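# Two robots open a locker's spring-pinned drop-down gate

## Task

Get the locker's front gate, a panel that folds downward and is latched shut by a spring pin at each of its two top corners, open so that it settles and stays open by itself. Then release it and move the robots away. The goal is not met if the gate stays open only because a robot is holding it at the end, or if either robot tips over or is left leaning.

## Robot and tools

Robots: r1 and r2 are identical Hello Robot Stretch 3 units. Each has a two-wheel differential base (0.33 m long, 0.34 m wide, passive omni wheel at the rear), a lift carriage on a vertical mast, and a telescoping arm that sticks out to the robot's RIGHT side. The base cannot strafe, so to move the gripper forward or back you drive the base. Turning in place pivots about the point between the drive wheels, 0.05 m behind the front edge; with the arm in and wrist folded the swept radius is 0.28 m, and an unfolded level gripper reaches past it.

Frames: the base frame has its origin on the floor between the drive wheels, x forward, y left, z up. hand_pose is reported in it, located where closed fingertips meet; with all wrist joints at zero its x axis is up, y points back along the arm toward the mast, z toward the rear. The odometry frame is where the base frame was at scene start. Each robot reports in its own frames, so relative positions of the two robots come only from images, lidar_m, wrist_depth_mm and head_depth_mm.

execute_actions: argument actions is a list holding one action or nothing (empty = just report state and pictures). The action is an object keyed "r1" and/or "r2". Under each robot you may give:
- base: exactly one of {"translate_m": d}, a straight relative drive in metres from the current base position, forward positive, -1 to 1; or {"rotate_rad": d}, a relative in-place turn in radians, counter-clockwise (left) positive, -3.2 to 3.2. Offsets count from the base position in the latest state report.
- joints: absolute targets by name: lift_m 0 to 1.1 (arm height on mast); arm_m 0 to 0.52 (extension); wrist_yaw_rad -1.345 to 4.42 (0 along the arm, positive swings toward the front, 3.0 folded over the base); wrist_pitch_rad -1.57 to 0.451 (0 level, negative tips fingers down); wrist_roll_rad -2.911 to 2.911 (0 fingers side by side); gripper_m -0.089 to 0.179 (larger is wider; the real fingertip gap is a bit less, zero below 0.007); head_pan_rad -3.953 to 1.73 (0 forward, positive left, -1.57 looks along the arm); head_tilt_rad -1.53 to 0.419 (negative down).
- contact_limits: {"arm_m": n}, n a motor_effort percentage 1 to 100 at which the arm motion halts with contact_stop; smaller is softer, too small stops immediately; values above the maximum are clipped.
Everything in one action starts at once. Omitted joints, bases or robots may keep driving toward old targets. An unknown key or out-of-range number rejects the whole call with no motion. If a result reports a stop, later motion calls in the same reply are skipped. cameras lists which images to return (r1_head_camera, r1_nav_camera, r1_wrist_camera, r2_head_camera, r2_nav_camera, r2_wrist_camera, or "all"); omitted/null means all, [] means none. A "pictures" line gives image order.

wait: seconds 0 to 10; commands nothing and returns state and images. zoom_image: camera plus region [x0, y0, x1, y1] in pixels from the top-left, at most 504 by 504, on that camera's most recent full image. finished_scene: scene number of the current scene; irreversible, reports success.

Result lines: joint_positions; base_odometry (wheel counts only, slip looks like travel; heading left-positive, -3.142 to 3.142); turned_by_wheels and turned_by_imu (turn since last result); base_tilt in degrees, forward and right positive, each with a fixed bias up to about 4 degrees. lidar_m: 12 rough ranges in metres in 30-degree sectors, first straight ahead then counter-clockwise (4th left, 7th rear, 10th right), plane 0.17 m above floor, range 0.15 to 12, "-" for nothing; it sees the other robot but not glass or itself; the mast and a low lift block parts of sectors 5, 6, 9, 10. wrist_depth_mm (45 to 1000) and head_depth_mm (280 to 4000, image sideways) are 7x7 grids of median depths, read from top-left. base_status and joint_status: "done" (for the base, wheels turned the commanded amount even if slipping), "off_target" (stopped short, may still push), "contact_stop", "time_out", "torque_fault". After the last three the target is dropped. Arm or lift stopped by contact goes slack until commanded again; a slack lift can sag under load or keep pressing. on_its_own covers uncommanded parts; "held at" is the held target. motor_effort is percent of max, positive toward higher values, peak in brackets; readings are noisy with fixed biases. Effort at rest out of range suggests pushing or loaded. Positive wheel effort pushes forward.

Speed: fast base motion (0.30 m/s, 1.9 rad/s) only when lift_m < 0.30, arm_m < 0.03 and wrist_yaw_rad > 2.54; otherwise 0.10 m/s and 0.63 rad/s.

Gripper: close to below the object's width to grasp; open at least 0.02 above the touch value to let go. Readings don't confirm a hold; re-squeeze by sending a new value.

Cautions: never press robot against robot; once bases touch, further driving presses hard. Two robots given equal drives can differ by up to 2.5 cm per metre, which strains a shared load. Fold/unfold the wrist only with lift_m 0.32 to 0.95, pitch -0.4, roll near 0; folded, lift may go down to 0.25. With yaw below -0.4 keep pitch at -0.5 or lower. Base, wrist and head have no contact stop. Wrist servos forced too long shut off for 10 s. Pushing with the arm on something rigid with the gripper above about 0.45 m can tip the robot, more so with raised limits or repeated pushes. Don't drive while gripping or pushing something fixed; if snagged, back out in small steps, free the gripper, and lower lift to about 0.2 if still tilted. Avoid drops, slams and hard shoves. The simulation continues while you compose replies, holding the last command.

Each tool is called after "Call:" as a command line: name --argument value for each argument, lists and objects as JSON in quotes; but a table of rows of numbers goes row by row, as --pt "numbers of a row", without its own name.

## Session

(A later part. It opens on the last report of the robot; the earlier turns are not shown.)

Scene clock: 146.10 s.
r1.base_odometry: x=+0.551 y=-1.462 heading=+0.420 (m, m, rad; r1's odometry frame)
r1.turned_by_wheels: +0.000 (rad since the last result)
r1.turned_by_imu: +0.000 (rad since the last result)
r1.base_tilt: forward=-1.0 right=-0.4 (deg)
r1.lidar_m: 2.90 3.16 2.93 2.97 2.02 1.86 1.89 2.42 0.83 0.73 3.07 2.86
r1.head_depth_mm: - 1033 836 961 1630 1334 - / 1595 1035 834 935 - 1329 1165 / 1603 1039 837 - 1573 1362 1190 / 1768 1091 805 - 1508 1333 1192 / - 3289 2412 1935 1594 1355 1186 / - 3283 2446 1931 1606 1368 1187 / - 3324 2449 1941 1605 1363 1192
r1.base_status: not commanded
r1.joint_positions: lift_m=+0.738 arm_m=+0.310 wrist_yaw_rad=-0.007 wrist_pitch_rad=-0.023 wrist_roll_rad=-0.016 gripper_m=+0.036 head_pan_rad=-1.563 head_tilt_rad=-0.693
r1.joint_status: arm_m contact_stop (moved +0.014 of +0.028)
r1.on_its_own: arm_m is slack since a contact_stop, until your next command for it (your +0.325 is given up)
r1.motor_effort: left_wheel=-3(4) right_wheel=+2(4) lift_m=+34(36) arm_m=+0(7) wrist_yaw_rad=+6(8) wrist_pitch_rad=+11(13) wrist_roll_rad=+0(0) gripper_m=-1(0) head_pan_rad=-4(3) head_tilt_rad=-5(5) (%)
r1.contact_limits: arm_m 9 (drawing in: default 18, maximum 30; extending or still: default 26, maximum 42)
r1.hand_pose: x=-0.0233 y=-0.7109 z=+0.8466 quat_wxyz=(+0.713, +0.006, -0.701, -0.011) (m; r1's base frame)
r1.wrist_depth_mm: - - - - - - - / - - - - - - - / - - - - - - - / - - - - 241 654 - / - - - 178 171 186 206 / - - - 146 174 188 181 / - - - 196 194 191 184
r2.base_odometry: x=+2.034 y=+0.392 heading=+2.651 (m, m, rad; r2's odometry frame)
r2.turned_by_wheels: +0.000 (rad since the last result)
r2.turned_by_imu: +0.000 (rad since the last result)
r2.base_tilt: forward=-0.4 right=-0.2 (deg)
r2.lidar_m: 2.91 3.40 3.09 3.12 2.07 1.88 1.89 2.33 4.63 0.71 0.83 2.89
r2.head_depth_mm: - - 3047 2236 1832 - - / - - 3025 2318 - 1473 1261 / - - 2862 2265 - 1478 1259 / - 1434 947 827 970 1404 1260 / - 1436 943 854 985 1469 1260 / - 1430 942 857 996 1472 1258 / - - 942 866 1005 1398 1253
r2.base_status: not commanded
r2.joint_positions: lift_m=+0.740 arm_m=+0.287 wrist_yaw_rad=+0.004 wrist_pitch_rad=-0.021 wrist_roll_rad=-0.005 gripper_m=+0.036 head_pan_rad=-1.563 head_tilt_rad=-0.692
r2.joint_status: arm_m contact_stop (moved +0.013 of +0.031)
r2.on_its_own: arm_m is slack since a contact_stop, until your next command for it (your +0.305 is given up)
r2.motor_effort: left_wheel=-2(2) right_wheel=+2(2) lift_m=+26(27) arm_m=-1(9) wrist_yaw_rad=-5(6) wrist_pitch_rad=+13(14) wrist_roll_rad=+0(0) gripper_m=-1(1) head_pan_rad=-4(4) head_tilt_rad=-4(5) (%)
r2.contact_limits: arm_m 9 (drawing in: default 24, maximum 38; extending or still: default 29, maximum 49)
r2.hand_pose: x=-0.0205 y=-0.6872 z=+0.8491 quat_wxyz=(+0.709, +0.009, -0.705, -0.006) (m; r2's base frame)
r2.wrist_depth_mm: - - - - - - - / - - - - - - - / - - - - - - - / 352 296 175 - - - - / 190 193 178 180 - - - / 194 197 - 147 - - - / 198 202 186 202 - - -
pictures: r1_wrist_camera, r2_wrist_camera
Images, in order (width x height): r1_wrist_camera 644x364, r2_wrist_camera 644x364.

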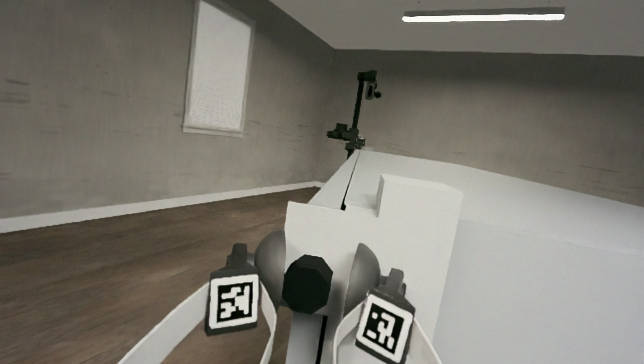

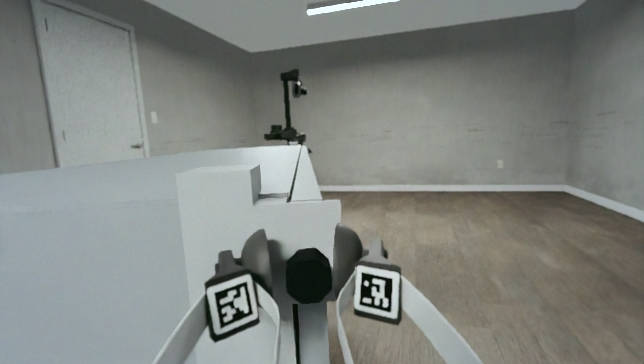

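Call:
execute_actions --actions '[{"r1":{"joints":{"gripper_m":-0.05}},"r2":{"joints":{"gripper_m":-0.03}}}]' --cameras '["r1_wrist_camera","r2_wrist_camera"]'

Call:
execute_actions --actions '[{"r1":{"joints":{"arm_m":0.293}},"r2":{"joints":{"arm_m":0.27}}}]' --cameras '["r1_wrist_camera","r2_wrist_camera","r1_head_camera"]'

Scene clock: 153.50 s.
r1.base_odometry: x=+0.551 y=-1.462 heading=+0.420 (m, m, rad; r1's odometry frame)
r1.turned_by_wheels: +0.000 (rad since the last result)
r1.turned_by_imu: +0.000 (rad since the last result)
r1.base_tilt: forward=-1.0 right=-0.2 (deg)
r1.lidar_m: 2.90 3.15 2.94 2.97 2.03 1.86 1.89 2.42 0.83 0.73 3.06 2.85
r1.head_depth_mm: - 1032 834 958 1626 1337 - / 1598 1034 834 933 - 1328 1166 / 1595 1037 835 - 1572 1355 1189 / 1740 1095 809 - 1508 1331 1186 / - 3254 2415 1933 1595 1364 1188 / - 3262 2435 1924 1599 1364 1187 / - 3298 2432 1948 1598 1367 1193
r1.base_status: not commanded
r1.joint_positions: lift_m=+0.738 arm_m=+0.310 wrist_yaw_rad=+0.003 wrist_pitch_rad=-0.020 wrist_roll_rad=-0.016 gripper_m=-0.046 head_pan_rad=-1.563 head_tilt_rad=-0.693
r1.joint_status: gripper_m off_target (ended at -0.046, target -0.050)
r1.on_its_own: arm_m is slack since a contact_stop, until your next command for it (your +0.325 is given up)
r1.motor_effort: left_wheel=+2(5) right_wheel=-2(3) lift_m=+35(36) arm_m=+0(1) wrist_yaw_rad=-3(5) wrist_pitch_rad=+10(11) wrist_roll_rad=+0(0) gripper_m=-24(100) head_pan_rad=-3(3) head_tilt_rad=-5(4) (%)
r1.hand_pose: x=-0.0206 y=-0.7109 z=+0.8474 quat_wxyz=(+0.713, +0.009, -0.701, -0.006) (m; r1's base frame)
r1.wrist_depth_mm: - - - - - - - / - - - - - - - / - - - - - - - / - - - - 244 674 - / - - - 177 170 185 209 / - - - 143 174 185 179 / - - - 194 177 189 182
r2.base_odometry: x=+2.034 y=+0.392 heading=+2.651 (m, m, rad; r2's odometry frame)
r2.turned_by_wheels: +0.000 (rad since the last result)
r2.turned_by_imu: +0.000 (rad since the last result)
r2.base_tilt: forward=-0.4 right=-0.3 (deg)
r2.lidar_m: 2.91 3.39 3.09 3.11 2.07 1.88 1.90 2.33 4.64 0.71 0.83 2.89
r2.head_depth_mm: - - 3024 2238 1835 - - / - - 3020 2318 - 1472 1262 / - - 2887 2309 - 1473 1262 / - 1432 943 826 969 1405 1255 / - 1436 944 854 987 1475 1253 / - 1430 941 861 993 1473 1257 / - - 942 866 1004 1397 1257
r2.base_status: not commanded
r2.joint_positions: lift_m=+0.740 arm_m=+0.285 wrist_yaw_rad=+0.004 wrist_pitch_rad=-0.021 wrist_roll_rad=-0.005 gripper_m=-0.025 head_pan_rad=-1.563 head_tilt_rad=-0.692
r2.joint_status: gripper_m off_target (ended at -0.025, target -0.030)
r2.on_its_own: arm_m is slack since a contact_stop, until your next command for it (your +0.305 is given up)
r2.motor_effort: left_wheel=-2(3) right_wheel=+5(5) lift_m=+26(25) arm_m=-1(0) wrist_yaw_rad=-5(5) wrist_pitch_rad=+13(13) wrist_roll_rad=+0(0) gripper_m=-31(99) head_pan_rad=-3(4) head_tilt_rad=-4(4) (%)
r2.hand_pose: x=-0.0205 y=-0.6856 z=+0.8492 quat_wxyz=(+0.709, +0.009, -0.705, -0.006) (m; r2's base frame)
r2.wrist_depth_mm: - - - - - - - / - - - - - - - / - - - - - - - / 352 295 177 - - - - / 191 194 178 181 - - - / 195 198 182 147 - - - / 200 204 189 213 - - -
pictures: r1_wrist_camera, r2_wrist_camera
Images, in order (width x height): r1_wrist_camera 644x364, r2_wrist_camera 644x364.

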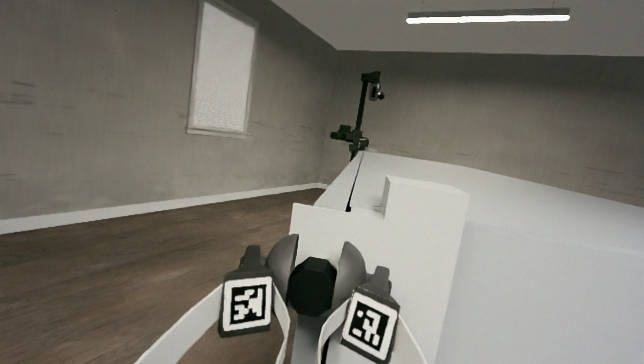

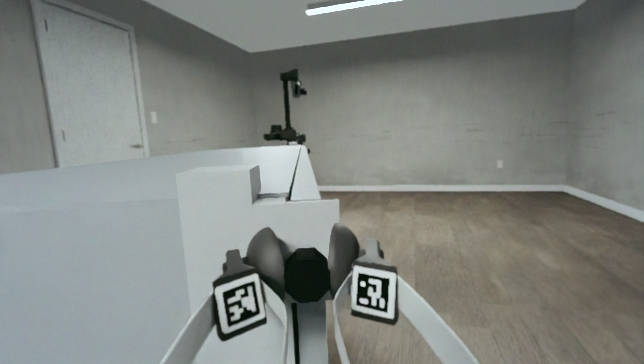

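Scene clock: 154.93 s.
r1.base_odometry: x=+0.551 y=-1.462 heading=+0.420 (m, m, rad; r1's odometry frame)
r1.turned_by_wheels: +0.000 (rad since the last result)
r1.turned_by_imu: +0.000 (rad since the last result)
r1.base_tilt: forward=-1.0 right=-0.2 (deg)
r1.lidar_m: 2.89 3.16 2.94 2.97 2.03 1.86 1.88 2.41 0.83 0.73 3.06 2.85
r1.head_depth_mm: - 1033 833 957 1631 1340 - / 1593 1031 837 935 - 1330 1186 / 1603 1037 836 - 1557 1362 1188 / 1747 1153 813 - 1481 1336 1185 / - 2995 1030 1878 1600 1365 1189 / - 3336 2425 1920 1601 1363 1191 / - 3318 2424 1930 1608 1366 1192
r1.base_status: not commanded
r1.joint_positions: lift_m=+0.738 arm_m=+0.294 wrist_yaw_rad=+0.004 wrist_pitch_rad=-0.016 wrist_roll_rad=-0.016 gripper_m=-0.039 head_pan_rad=-1.563 head_tilt_rad=-0.693
r1.joint_status: all done
r1.on_its_own: gripper_m is held at -0.041, not at your -0.050, by its stall guard, which is not easing now
r1.motor_effort: left_wheel=+2(1) right_wheel=-2(2) lift_m=+35(35) arm_m=-5(9) wrist_yaw_rad=-4(5) wrist_pitch_rad=+9(10) wrist_roll_rad=+1(0) gripper_m=-21(23) head_pan_rad=-3(3) head_tilt_rad=-3(5) (%)
r1.hand_pose: x=-0.0204 y=-0.6945 z=+0.8482 quat_wxyz=(+0.713, +0.008, -0.701, -0.005) (m; r1's base frame)
r1.wrist_depth_mm: - - - - - - - / - - - - - - - / - - - - - - - / - - - 618 256 760 - / - - 249 193 188 200 219 / - - - 158 191 202 194 / - - 269 361 208 205 197
r2.base_odometry: x=+2.034 y=+0.392 heading=+2.651 (m, m, rad; r2's odometry frame)
r2.turned_by_wheels: +0.000 (rad since the last result)
r2.turned_by_imu: +0.000 (rad since the last result)
r2.base_tilt: forward=-0.4 right=-0.2 (deg)
r2.lidar_m: 2.91 3.38 3.08 3.11 2.07 1.88 1.90 2.33 4.61 0.71 0.83 2.89
r2.head_depth_mm: - - 3026 2237 1834 - - / - - 2977 2277 - 1439 1259 / - 3737 1204 862 - 1477 1257 / - 1440 943 826 962 1377 1264 / - 1433 945 854 989 1475 1260 / - 1426 938 857 996 1467 1255 / - - 937 866 1002 1400 1255
r2.base_status: not commanded
r2.joint_positions: lift_m=+0.740 arm_m=+0.271 wrist_yaw_rad=-0.003 wrist_pitch_rad=-0.012 wrist_roll_rad=-0.005 gripper_m=-0.022 head_pan_rad=-1.563 head_tilt_rad=-0.692
r2.joint_status: all done
r2.on_its_own: gripper_m is held at -0.023, not at your -0.030, by its stall guard, which is not easing now
r2.motor_effort: left_wheel=-1(3) right_wheel=+0(6) lift_m=+26(26) arm_m=-9(12) wrist_yaw_rad=+3(8) wrist_pitch_rad=+9(13) wrist_roll_rad=+0(0) gripper_m=-24(31) head_pan_rad=-3(3) head_tilt_rad=-4(4) (%)
r2.hand_pose: x=-0.0222 y=-0.6717 z=+0.8513 quat_wxyz=(+0.709, +0.004, -0.705, -0.006) (m; r2's base frame)
r2.wrist_depth_mm: - - - - - - - / - - - - - - - / - - - - - - - / 398 329 196 570 - - - / 203 207 192 194 252 - - / 209 212 196 269 - - - / 211 216 202 356 - - -
pictures: r1_head_camera (sideways: a quarter turn clockwise sets it upright), r1_wrist_camera, r2_wrist_camera
Images, in order (width x height): r1_head_camera 896x504, r1_wrist_camera 644x364, r2_wrist_camera 644x364.

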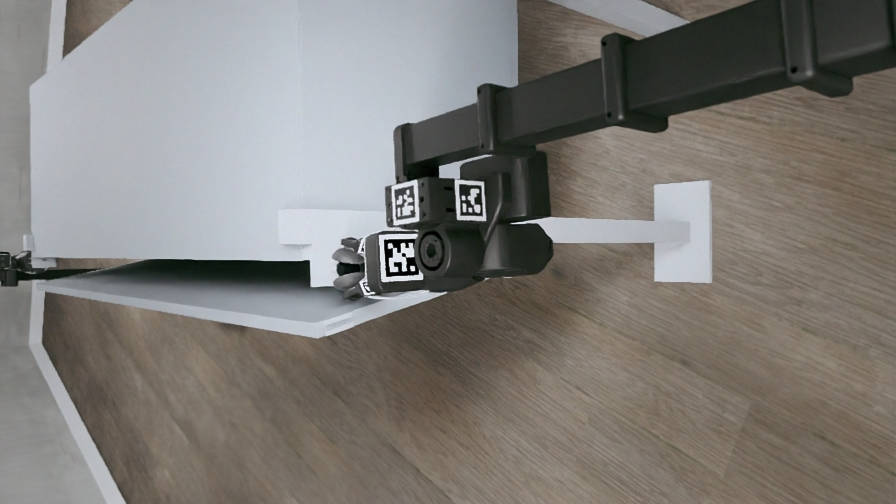

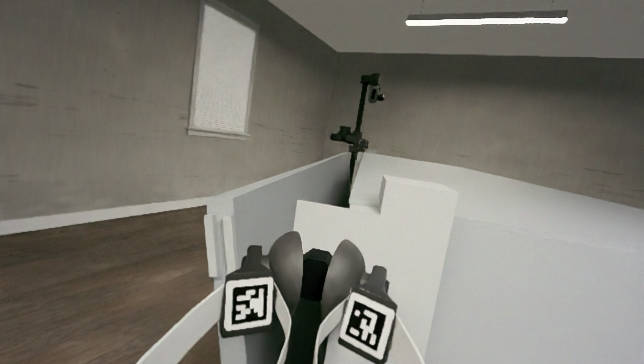

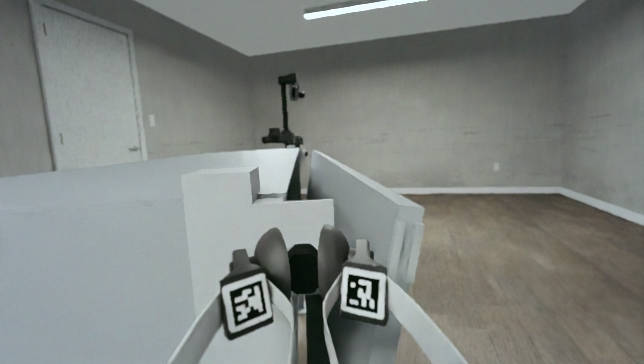

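The gate is opening. Releasing the knobs now.

Call:
execute_actions --actions '[{"r1":{"joints":{"gripper_m":0.035}},"r2":{"joints":{"gripper_m":0.035}}}]' --cameras '[]'

Call:
execute_actions --actions '[{"r1":{"joints":{"arm_m":0.1}},"r2":{"joints":{"arm_m":0.1}}}]' --cameras '[]'

Call:
wait --seconds 3

Scene clock: 161.90 s.
r1.base_odometry: x=+0.551 y=-1.462 heading=+0.420 (m, m, rad; r1's odometry frame)
r1.turned_by_wheels: +0.000 (rad since the last result)
r1.turned_by_imu: +0.000 (rad since the last result)
r1.base_tilt: forward=-1.2 right=-0.3 (deg)
r1.lidar_m: 2.89 3.15 2.93 2.97 2.02 1.85 1.88 2.41 0.83 0.73 3.08 2.85
r1.head_depth_mm: - 1029 836 956 1628 1337 - / 1593 1033 836 935 - 1330 1184 / 1597 1038 836 - 1559 1358 1186 / 2001 1157 812 - 1232 1331 1186 / - 3294 2419 1927 1603 1365 1190 / - 3286 2437 1935 1596 1365 1187 / - 3321 2427 1935 1601 1367 1192
r1.base_status: not commanded
r1.joint_positions: lift_m=+0.738 arm_m=+0.293 wrist_yaw_rad=+0.003 wrist_pitch_rad=-0.016 wrist_roll_rad=-0.016 gripper_m=+0.035 head_pan_rad=-1.563 head_tilt_rad=-0.693
r1.joint_status: all done
r1.motor_effort: left_wheel=+0(1) right_wheel=+0(2) lift_m=+35(35) arm_m=-1(5) wrist_yaw_rad=-3(4) wrist_pitch_rad=+8(8) wrist_roll_rad=+0(0) gripper_m=+1(87) head_pan_rad=-2(3) head_tilt_rad=-4(4) (%)
r1.hand_pose: x=-0.0207 y=-0.6941 z=+0.8483 quat_wxyz=(+0.713, +0.007, -0.701, -0.005) (m; r1's base frame)
r1.wrist_depth_mm: - - - - - - - / - - - - - - - / - - - - - - - / - - - - 256 768 - / - - - 195 188 201 219 / - - - 162 192 202 195 / - - - - 210 205 198
r2.base_odometry: x=+2.034 y=+0.392 heading=+2.651 (m, m, rad; r2's odometry frame)
r2.turned_by_wheels: +0.000 (rad since the last result)
r2.turned_by_imu: +0.000 (rad since the last result)
r2.base_tilt: forward=-0.4 right=-0.2 (deg)
r2.lidar_m: 2.92 3.41 3.09 3.12 2.07 1.88 1.90 2.33 4.64 0.71 0.83 2.89
r2.head_depth_mm: - - 3061 2253 1836 - - / - - 3024 2275 - 1443 1257 / - - 3017 2309 - 1475 1262 / - 1432 944 831 960 1273 1260 / - 1431 944 854 986 1469 1259 / - 1428 943 858 996 1466 1254 / - - 939 866 1001 1399 1256
r2.base_status: not commanded
r2.joint_positions: lift_m=+0.740 arm_m=+0.270 wrist_yaw_rad=-0.002 wrist_pitch_rad=-0.012 wrist_roll_rad=-0.005 gripper_m=+0.035 head_pan_rad=-1.563 head_tilt_rad=-0.692
r2.joint_status: all done
r2.motor_effort: left_wheel=-1(1) right_wheel=+0(0) lift_m=+26(26) arm_m=-5(10) wrist_yaw_rad=+1(3) wrist_pitch_rad=+9(9) wrist_roll_rad=+0(0) gripper_m=+1(96) head_pan_rad=-3(4) head_tilt_rad=-4(4) (%)
r2.hand_pose: x=-0.0220 y=-0.6712 z=+0.8513 quat_wxyz=(+0.709, +0.004, -0.705, -0.005) (m; r2's base frame)
r2.wrist_depth_mm: - - - - - - - / - - - - - - - / - - - - - - - / 402 329 197 - - - - / 204 207 193 195 - - - / 209 214 - 200 - - - / 212 218 202 - - - -
pictures: none
No camera images: the call's "cameras" was empty. Leave "cameras" out to get every camera's image.

Scene clock: 164.57 s.
r1.base_odometry: x=+0.551 y=-1.462 heading=+0.420 (m, m, rad; r1's odometry frame)
r1.turned_by_wheels: +0.000 (rad since the last result)
r1.turned_by_imu: +0.000 (rad since the last result)
r1.base_tilt: forward=-0.9 right=-0.1 (deg)
r1.lidar_m: 2.89 3.14 2.94 2.97 2.03 1.86 1.89 2.41 0.83 0.73 3.06 2.86
r1.head_depth_mm: - 1032 833 958 1588 1337 - / 1601 1031 836 956 1634 - 1161 / 1600 1037 837 960 1649 - 1163 / 2031 1157 832 956 - 1339 1186 / - 3326 2437 1918 1610 1364 1191 / - 3283 2434 1928 1605 1360 1189 / - 3291 2441 1936 1606 1369 1191
r1.base_status: not commanded
r1.joint_positions: lift_m=+0.738 arm_m=+0.100 wrist_yaw_rad=+0.002 wrist_pitch_rad=-0.016 wrist_roll_rad=-0.016 gripper_m=+0.035 head_pan_rad=-1.563 head_tilt_rad=-0.693
r1.joint_status: all done
r1.motor_effort: left_wheel=+1(0) right_wheel=+0(0) lift_m=+36(36) arm_m=-2(1) wrist_yaw_rad=-2(3) wrist_pitch_rad=+8(9) wrist_roll_rad=+0(0) gripper_m=+1(0) head_pan_rad=-4(3) head_tilt_rad=-3(4) (%)
r1.hand_pose: x=-0.0210 y=-0.5011 z=+0.8483 quat_wxyz=(+0.713, +0.007, -0.701, -0.005) (m; r1's base frame)
r1.wrist_depth_mm: - - - - - - - / - - - - - - - / - - - - - - - / - - - - 398 794 - / - - - - 394 383 373 / - - - - 402 391 378 / - - - - 407 399 386
r2.base_odometry: x=+2.034 y=+0.392 heading=+2.651 (m, m, rad; r2's odometry frame)
r2.turned_by_wheels: +0.000 (rad since the last result)
r2.turned_by_imu: +0.000 (rad since the last result)
r2.base_tilt: forward=-0.4 right=-0.2 (deg)
r2.lidar_m: 2.91 3.40 3.09 3.13 2.07 1.88 1.89 2.33 4.62 0.71 0.83 2.89
r2.head_depth_mm: - - 3055 2249 1776 1549 - / - - 3005 2234 1781 1556 - / - - 2995 2224 1803 - - / - 1435 947 840 988 1211 1259 / - 1436 945 855 984 1466 1252 / - 1426 943 859 997 1465 1254 / - - 938 868 1004 1401 1255
r2.base_status: not commanded
r2.joint_positions: lift_m=+0.740 arm_m=+0.100 wrist_yaw_rad=-0.001 wrist_pitch_rad=-0.012 wrist_roll_rad=-0.005 gripper_m=+0.035 head_pan_rad=-1.563 head_tilt_rad=-0.692
r2.joint_status: all done
r2.motor_effort: left_wheel=-1(1) right_wheel=+0(0) lift_m=+26(26) arm_m=-5(4) wrist_yaw_rad=+0(2) wrist_pitch_rad=+8(9) wrist_roll_rad=+0(0) gripper_m=+0(1) head_pan_rad=-4(4) head_tilt_rad=-5(5) (%)
r2.hand_pose: x=-0.0216 y=-0.5012 z=+0.8513 quat_wxyz=(+0.709, +0.004, -0.705, -0.005) (m; r2's base frame)
r2.wrist_depth_mm: - - - - - - - / - - - - - - - / - - - - - - - / 404 376 373 - - - - / 372 379 388 - - - - / 382 390 - - - - - / 388 401 406 - - - -
pictures: none
No camera images: the call's "cameras" was empty. Leave "cameras" out to get every camera's image.

Scene clock: 167.57 s.
r1.base_odometry: x=+0.551 y=-1.462 heading=+0.420 (m, m, rad; r1's odometry frame)
r1.turned_by_wheels: +0.000 (rad since the last result)
r1.turned_by_imu: +0.000 (rad since the last result)
r1.base_tilt: forward=-0.9 right=-0.2 (deg)
r1.lidar_m: 2.90 3.15 2.94 2.98 2.03 1.86 1.89 2.42 0.83 0.73 3.07 2.86
r1.head_depth_mm: - 1031 834 960 1586 1336 - / 1597 1035 835 958 1623 - 1162 / 1600 1036 835 957 1649 - 1167 / 2029 1157 831 956 - 1347 1189 / - 3284 2422 1921 1596 1364 1188 / - 3310 2434 1937 1604 1369 1190 / - 3311 2425 1924 1600 1363 1192
r1.base_status: not commanded
r1.joint_positions: lift_m=+0.738 arm_m=+0.100 wrist_yaw_rad=+0.002 wrist_pitch_rad=-0.016 wrist_roll_rad=-0.016 gripper_m=+0.035 head_pan_rad=-1.563 head_tilt_rad=-0.693
r1.joint_status: all done
r1.motor_effort: left_wheel=+0(0) right_wheel=+0(0) lift_m=+35(36) arm_m=-3(1) wrist_yaw_rad=-1(3) wrist_pitch_rad=+8(9) wrist_roll_rad=+0(0) gripper_m=+2(0) head_pan_rad=-3(3) head_tilt_rad=-3(4) (%)
r1.hand_pose: x=-0.0210 y=-0.5011 z=+0.8483 quat_wxyz=(+0.713, +0.007, -0.701, -0.005) (m; r1's base frame)
r1.wrist_depth_mm: - - - - - - - / - - - - - - - / - - - - - - - / - - - - 395 799 - / - - - - 398 384 376 / - - - - 406 394 376 / - - - - 408 398 383
r2.base_odometry: x=+2.034 y=+0.392 heading=+2.651 (m, m, rad; r2's odometry frame)
r2.turned_by_wheels: +0.000 (rad since the last result)
r2.turned_by_imu: +0.000 (rad since the last result)
r2.base_tilt: forward=-0.4 right=-0.2 (deg)
r2.lidar_m: 2.91 3.40 3.10 3.11 2.07 1.88 1.90 2.32 4.63 0.71 0.83 2.89
r2.head_depth_mm: - - 3032 2244 1778 1545 - / - - 3024 2230 1780 1549 - / - - 2990 2224 1806 - - / - 1432 945 840 990 1207 1259 / - 1436 942 855 989 1472 1262 / - 1434 940 860 991 1466 1256 / - - 940 866 1002 1394 1255
r2.base_status: not commanded
r2.joint_positions: lift_m=+0.740 arm_m=+0.100 wrist_yaw_rad=-0.001 wrist_pitch_rad=-0.012 wrist_roll_rad=-0.005 gripper_m=+0.035 head_pan_rad=-1.563 head_tilt_rad=-0.692
r2.joint_status: all done
r2.motor_effort: left_wheel=+0(1) right_wheel=+0(0) lift_m=+26(26) arm_m=-5(4) wrist_yaw_rad=+1(2) wrist_pitch_rad=+9(9) wrist_roll_rad=+0(0) gripper_m=+1(1) head_pan_rad=-3(4) head_tilt_rad=-5(5) (%)
r2.hand_pose: x=-0.0216 y=-0.5012 z=+0.8513 quat_wxyz=(+0.709, +0.004, -0.705, -0.005) (m; r2's base frame)
r2.wrist_depth_mm: - - - - - - - / - - - - - - - / - - - - - - - / 401 376 379 - - - - / 374 381 386 - - - - / 382 389 - - - - - / 390 399 402 - - - -
wait: 3.00 s; at rest by 0.27 s
pictures: r1_head_camera (sideways: a quarter turn clockwise sets it upright), r1_nav_camera (sideways: a quarter turn counterclockwise sets it upright), r1_wrist_camera, r2_head_camera (sideways: a quarter turn clockwise sets it upright), r2_nav_camera (sideways: a quarter turn counterclockwise sets it upright), r2_wrist_camera
Images, in order (width x height): r1_head_camera 896x504, r1_nav_camera 672x504, r1_wrist_camera 644x364, r2_head_camera 896x504, r2_nav_camera 672x504, r2_wrist_camera 644x364.

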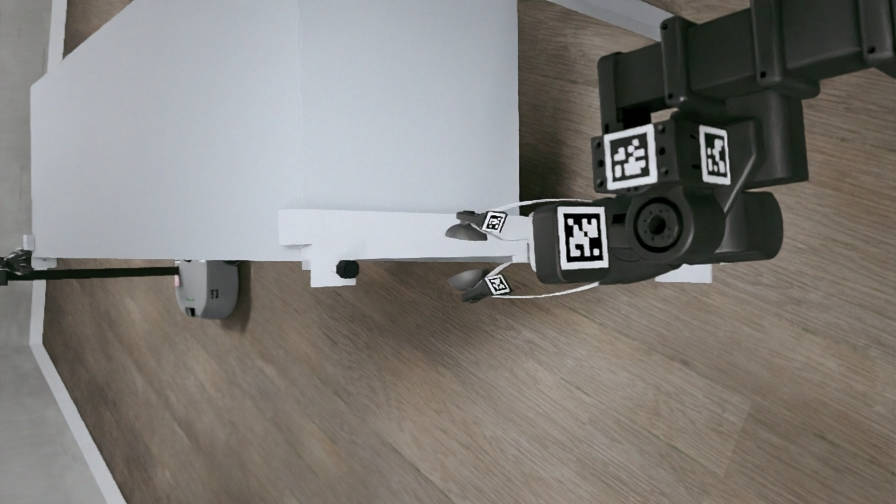

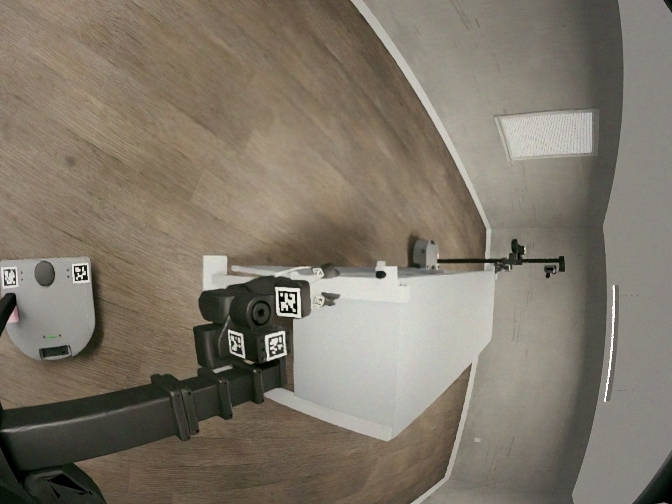

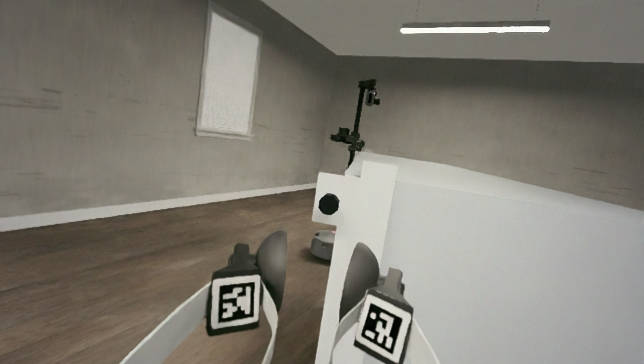

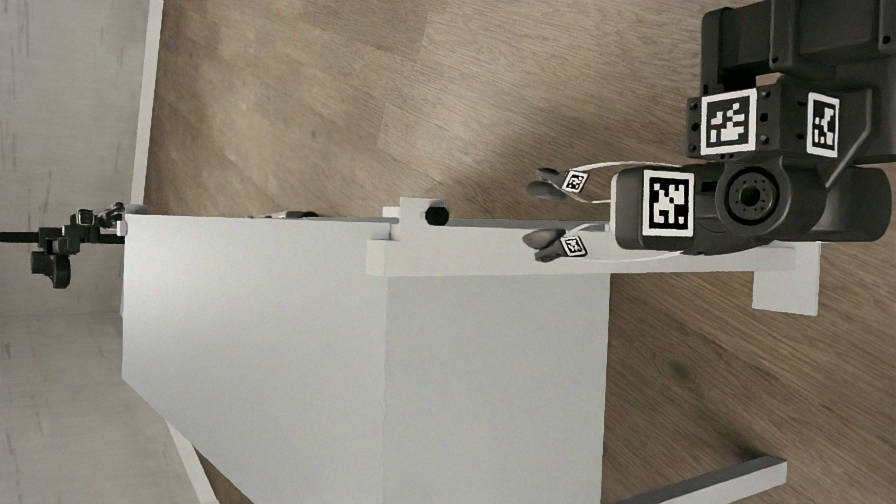

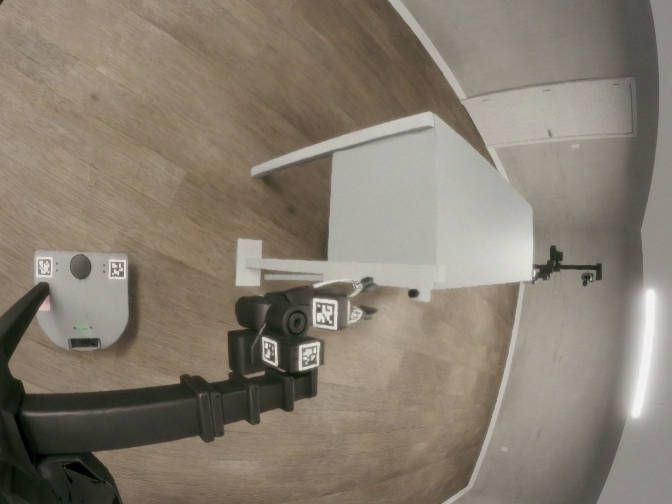

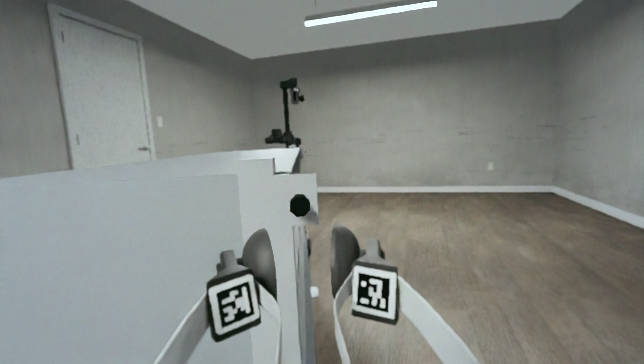

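The gate hangs down at rest and both robots are clear.

Call:
finished_scene --scene 2

The scene is finished: the task was done.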